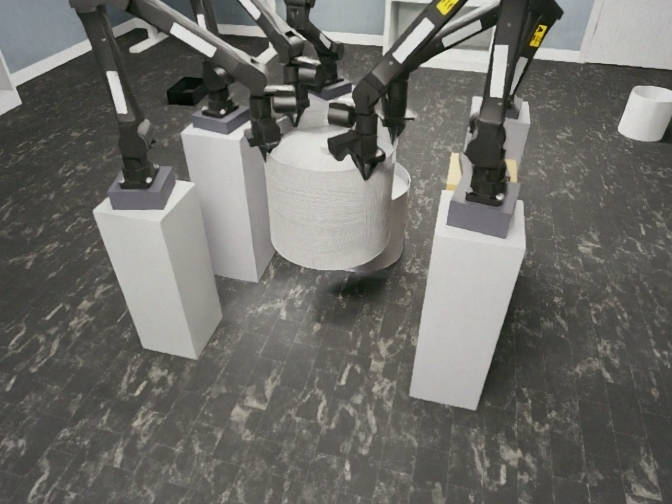

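Emit:
execute_actions(
  actions=[
    {"arm1":{"joints":{"joint1_rad":-0.377,"joint2_rad":1.55,"joint3_rad":0.93,"joint4_rad":-0.72,"joint6_rad":-1.34}},"arm2":{"joints":{"joint1_rad":-0.257,"joint2_rad":1.125,"joint3_rad":0.905,"joint4_rad":-1.145,"joint6_rad":1.0}},"arm5":{"joints":{"joint1_rad":0.438,"joint4_rad":-0.84,"joint6_rad":-0.61}},"arm6":{"joints":{"joint1_rad":0.353,"joint2_rad":1.56,"joint3_rad":1.21,"joint4_rad":-1.0,"joint6_rad":1.57}}},
  ],
  cameras=[],
)

Emit:
execute_actions(
  actions=[
    {"arm1":{"joints":{"joint1_rad":-0.648,"joint2_rad":1.72,"joint3_rad":1.22,"joint4_rad":-0.82,"joint6_rad":-1.61}},"arm2":{"joints":{"joint1_rad":-0.698,"joint2_rad":1.245,"joint3_rad":1.02,"joint4_rad":-1.125,"joint6_rad":0.56}},"arm5":{"joints":{"joint1_rad":0.841,"joint2_rad":1.4,"joint3_rad":0.945,"joint4_rad":-0.86,"joint6_rad":-0.21}},"arm6":{"joints":{"joint1_rad":0.578,"joint2_rad":1.77,"joint3_rad":1.535,"joint4_rad":-1.095,"joint6_rad":1.79}}},
  ],
  cameras=["cam_high"],
)

Scene clock: 273.40 s.
Joint torques (N m, as the arm reports them, + toward a larger angle): arm1=[ -1.44 -20.87  15.81  -0.37  -0.35   0.07] | arm2=[  1.76 -15.69  16.4    0.53  -0.21  -0.23] | arm3=[ 2.18 -4.94 11.51  2.05 -0.07 -0.23] | arm4=[1.23 3.19 9.67 1.69 0.02 0.1 ] | arm5=[  1.86 -13.51  13.66  -0.29  -0.08   0.12] | arm6=[ -1.93 -17.76  16.72   0.01   0.33   0.14]
arm1.joint_positions: joint1_rad=-0.382 joint2_rad=+1.663 joint3_rad=+0.823 joint4_rad=-0.708 joint5_rad=+0.008 joint6_rad=-1.343 gripper_m=+0.001
arm1.joint_status: joint3_rad time_out (moved +0.158 of +0.265); the others done
arm1.on_its_own: joint3_rad reads +0.823 and still pushes toward +0.930 since a time_out
arm1.hand: x=+0.2176 y=+0.1329 z=+0.7250 quat_wxyz=(+0.012, -0.378, -0.926, +0.006) (m; scene frame)
arm2.joint_positions: joint1_rad=-0.267 joint2_rad=+1.204 joint3_rad=+0.794 joint4_rad=-1.145 joint5_rad=+0.007 joint6_rad=+1.007 gripper_m=+0.002
arm2.joint_status: joint3_rad time_out (moved -0.036 of +0.076); the others done
arm2.on_its_own: joint3_rad reads +0.794 and still pushes toward +0.905 since a time_out
arm2.hand: x=-0.0251 y=+0.1688 z=+0.7293 quat_wxyz=(-0.007, -0.974, -0.224, +0.007) (m; scene frame)
arm3.joint_positions: joint1_rad=-1.515 joint2_rad=+0.991 joint3_rad=+1.385 joint4_rad=-0.669 joint5_rad=+0.002 joint6_rad=+0.010 gripper_m=+0.094
arm3.joint_status: not commanded
arm3.hand: x=-0.8992 y=+0.5564 z=+1.2251 quat_wxyz=(+0.018, -0.797, +0.034, +0.603) (m; scene frame)
arm4.joint_positions: joint1_rad=+1.991 joint2_rad=+0.547 joint3_rad=+1.331 joint4_rad=-1.403 joint5_rad=-0.039 joint6_rad=-0.504 gripper_m=+0.095
arm4.joint_status: not commanded
arm4.hand: x=-0.7917 y=-0.1987 z=+1.1341 quat_wxyz=(-0.130, +0.874, +0.158, -0.440) (m; scene frame)
arm5.joint_positions: joint1_rad=+0.428 joint2_rad=+1.374 joint3_rad=+0.655 joint4_rad=-0.823 joint5_rad=+0.000 joint6_rad=-0.623 gripper_m=+0.002
arm5.joint_status: all done
arm5.on_its_own: joint3_rad reads +0.655 and still pushes toward +0.770 since a time_out
arm5.hand: x=-0.0541 y=-0.1600 z=+0.7233 quat_wxyz=(-0.013, +0.939, -0.345, -0.002) (m; scene frame)
arm6.joint_positions: joint1_rad=+0.361 joint2_rad=+1.632 joint3_rad=+1.097 joint4_rad=-0.990 joint5_rad=-0.005 joint6_rad=+1.575 gripper_m=+0.001
arm6.joint_status: joint3_rad time_out (moved +0.189 of +0.303); the others done
arm6.on_its_own: joint3_rad reads +1.097 and still pushes toward +1.209 since a time_out
arm6.hand: x=+0.1931 y=-0.1549 z=+0.7374 quat_wxyz=(+0.009, +0.308, -0.951, -0.022) (m; scene frame)
pictures: none
No camera images: the call's "cameras" was empty. Leave "cameras" out to get every camera's image.

not run: a stop came earlier in this reply.


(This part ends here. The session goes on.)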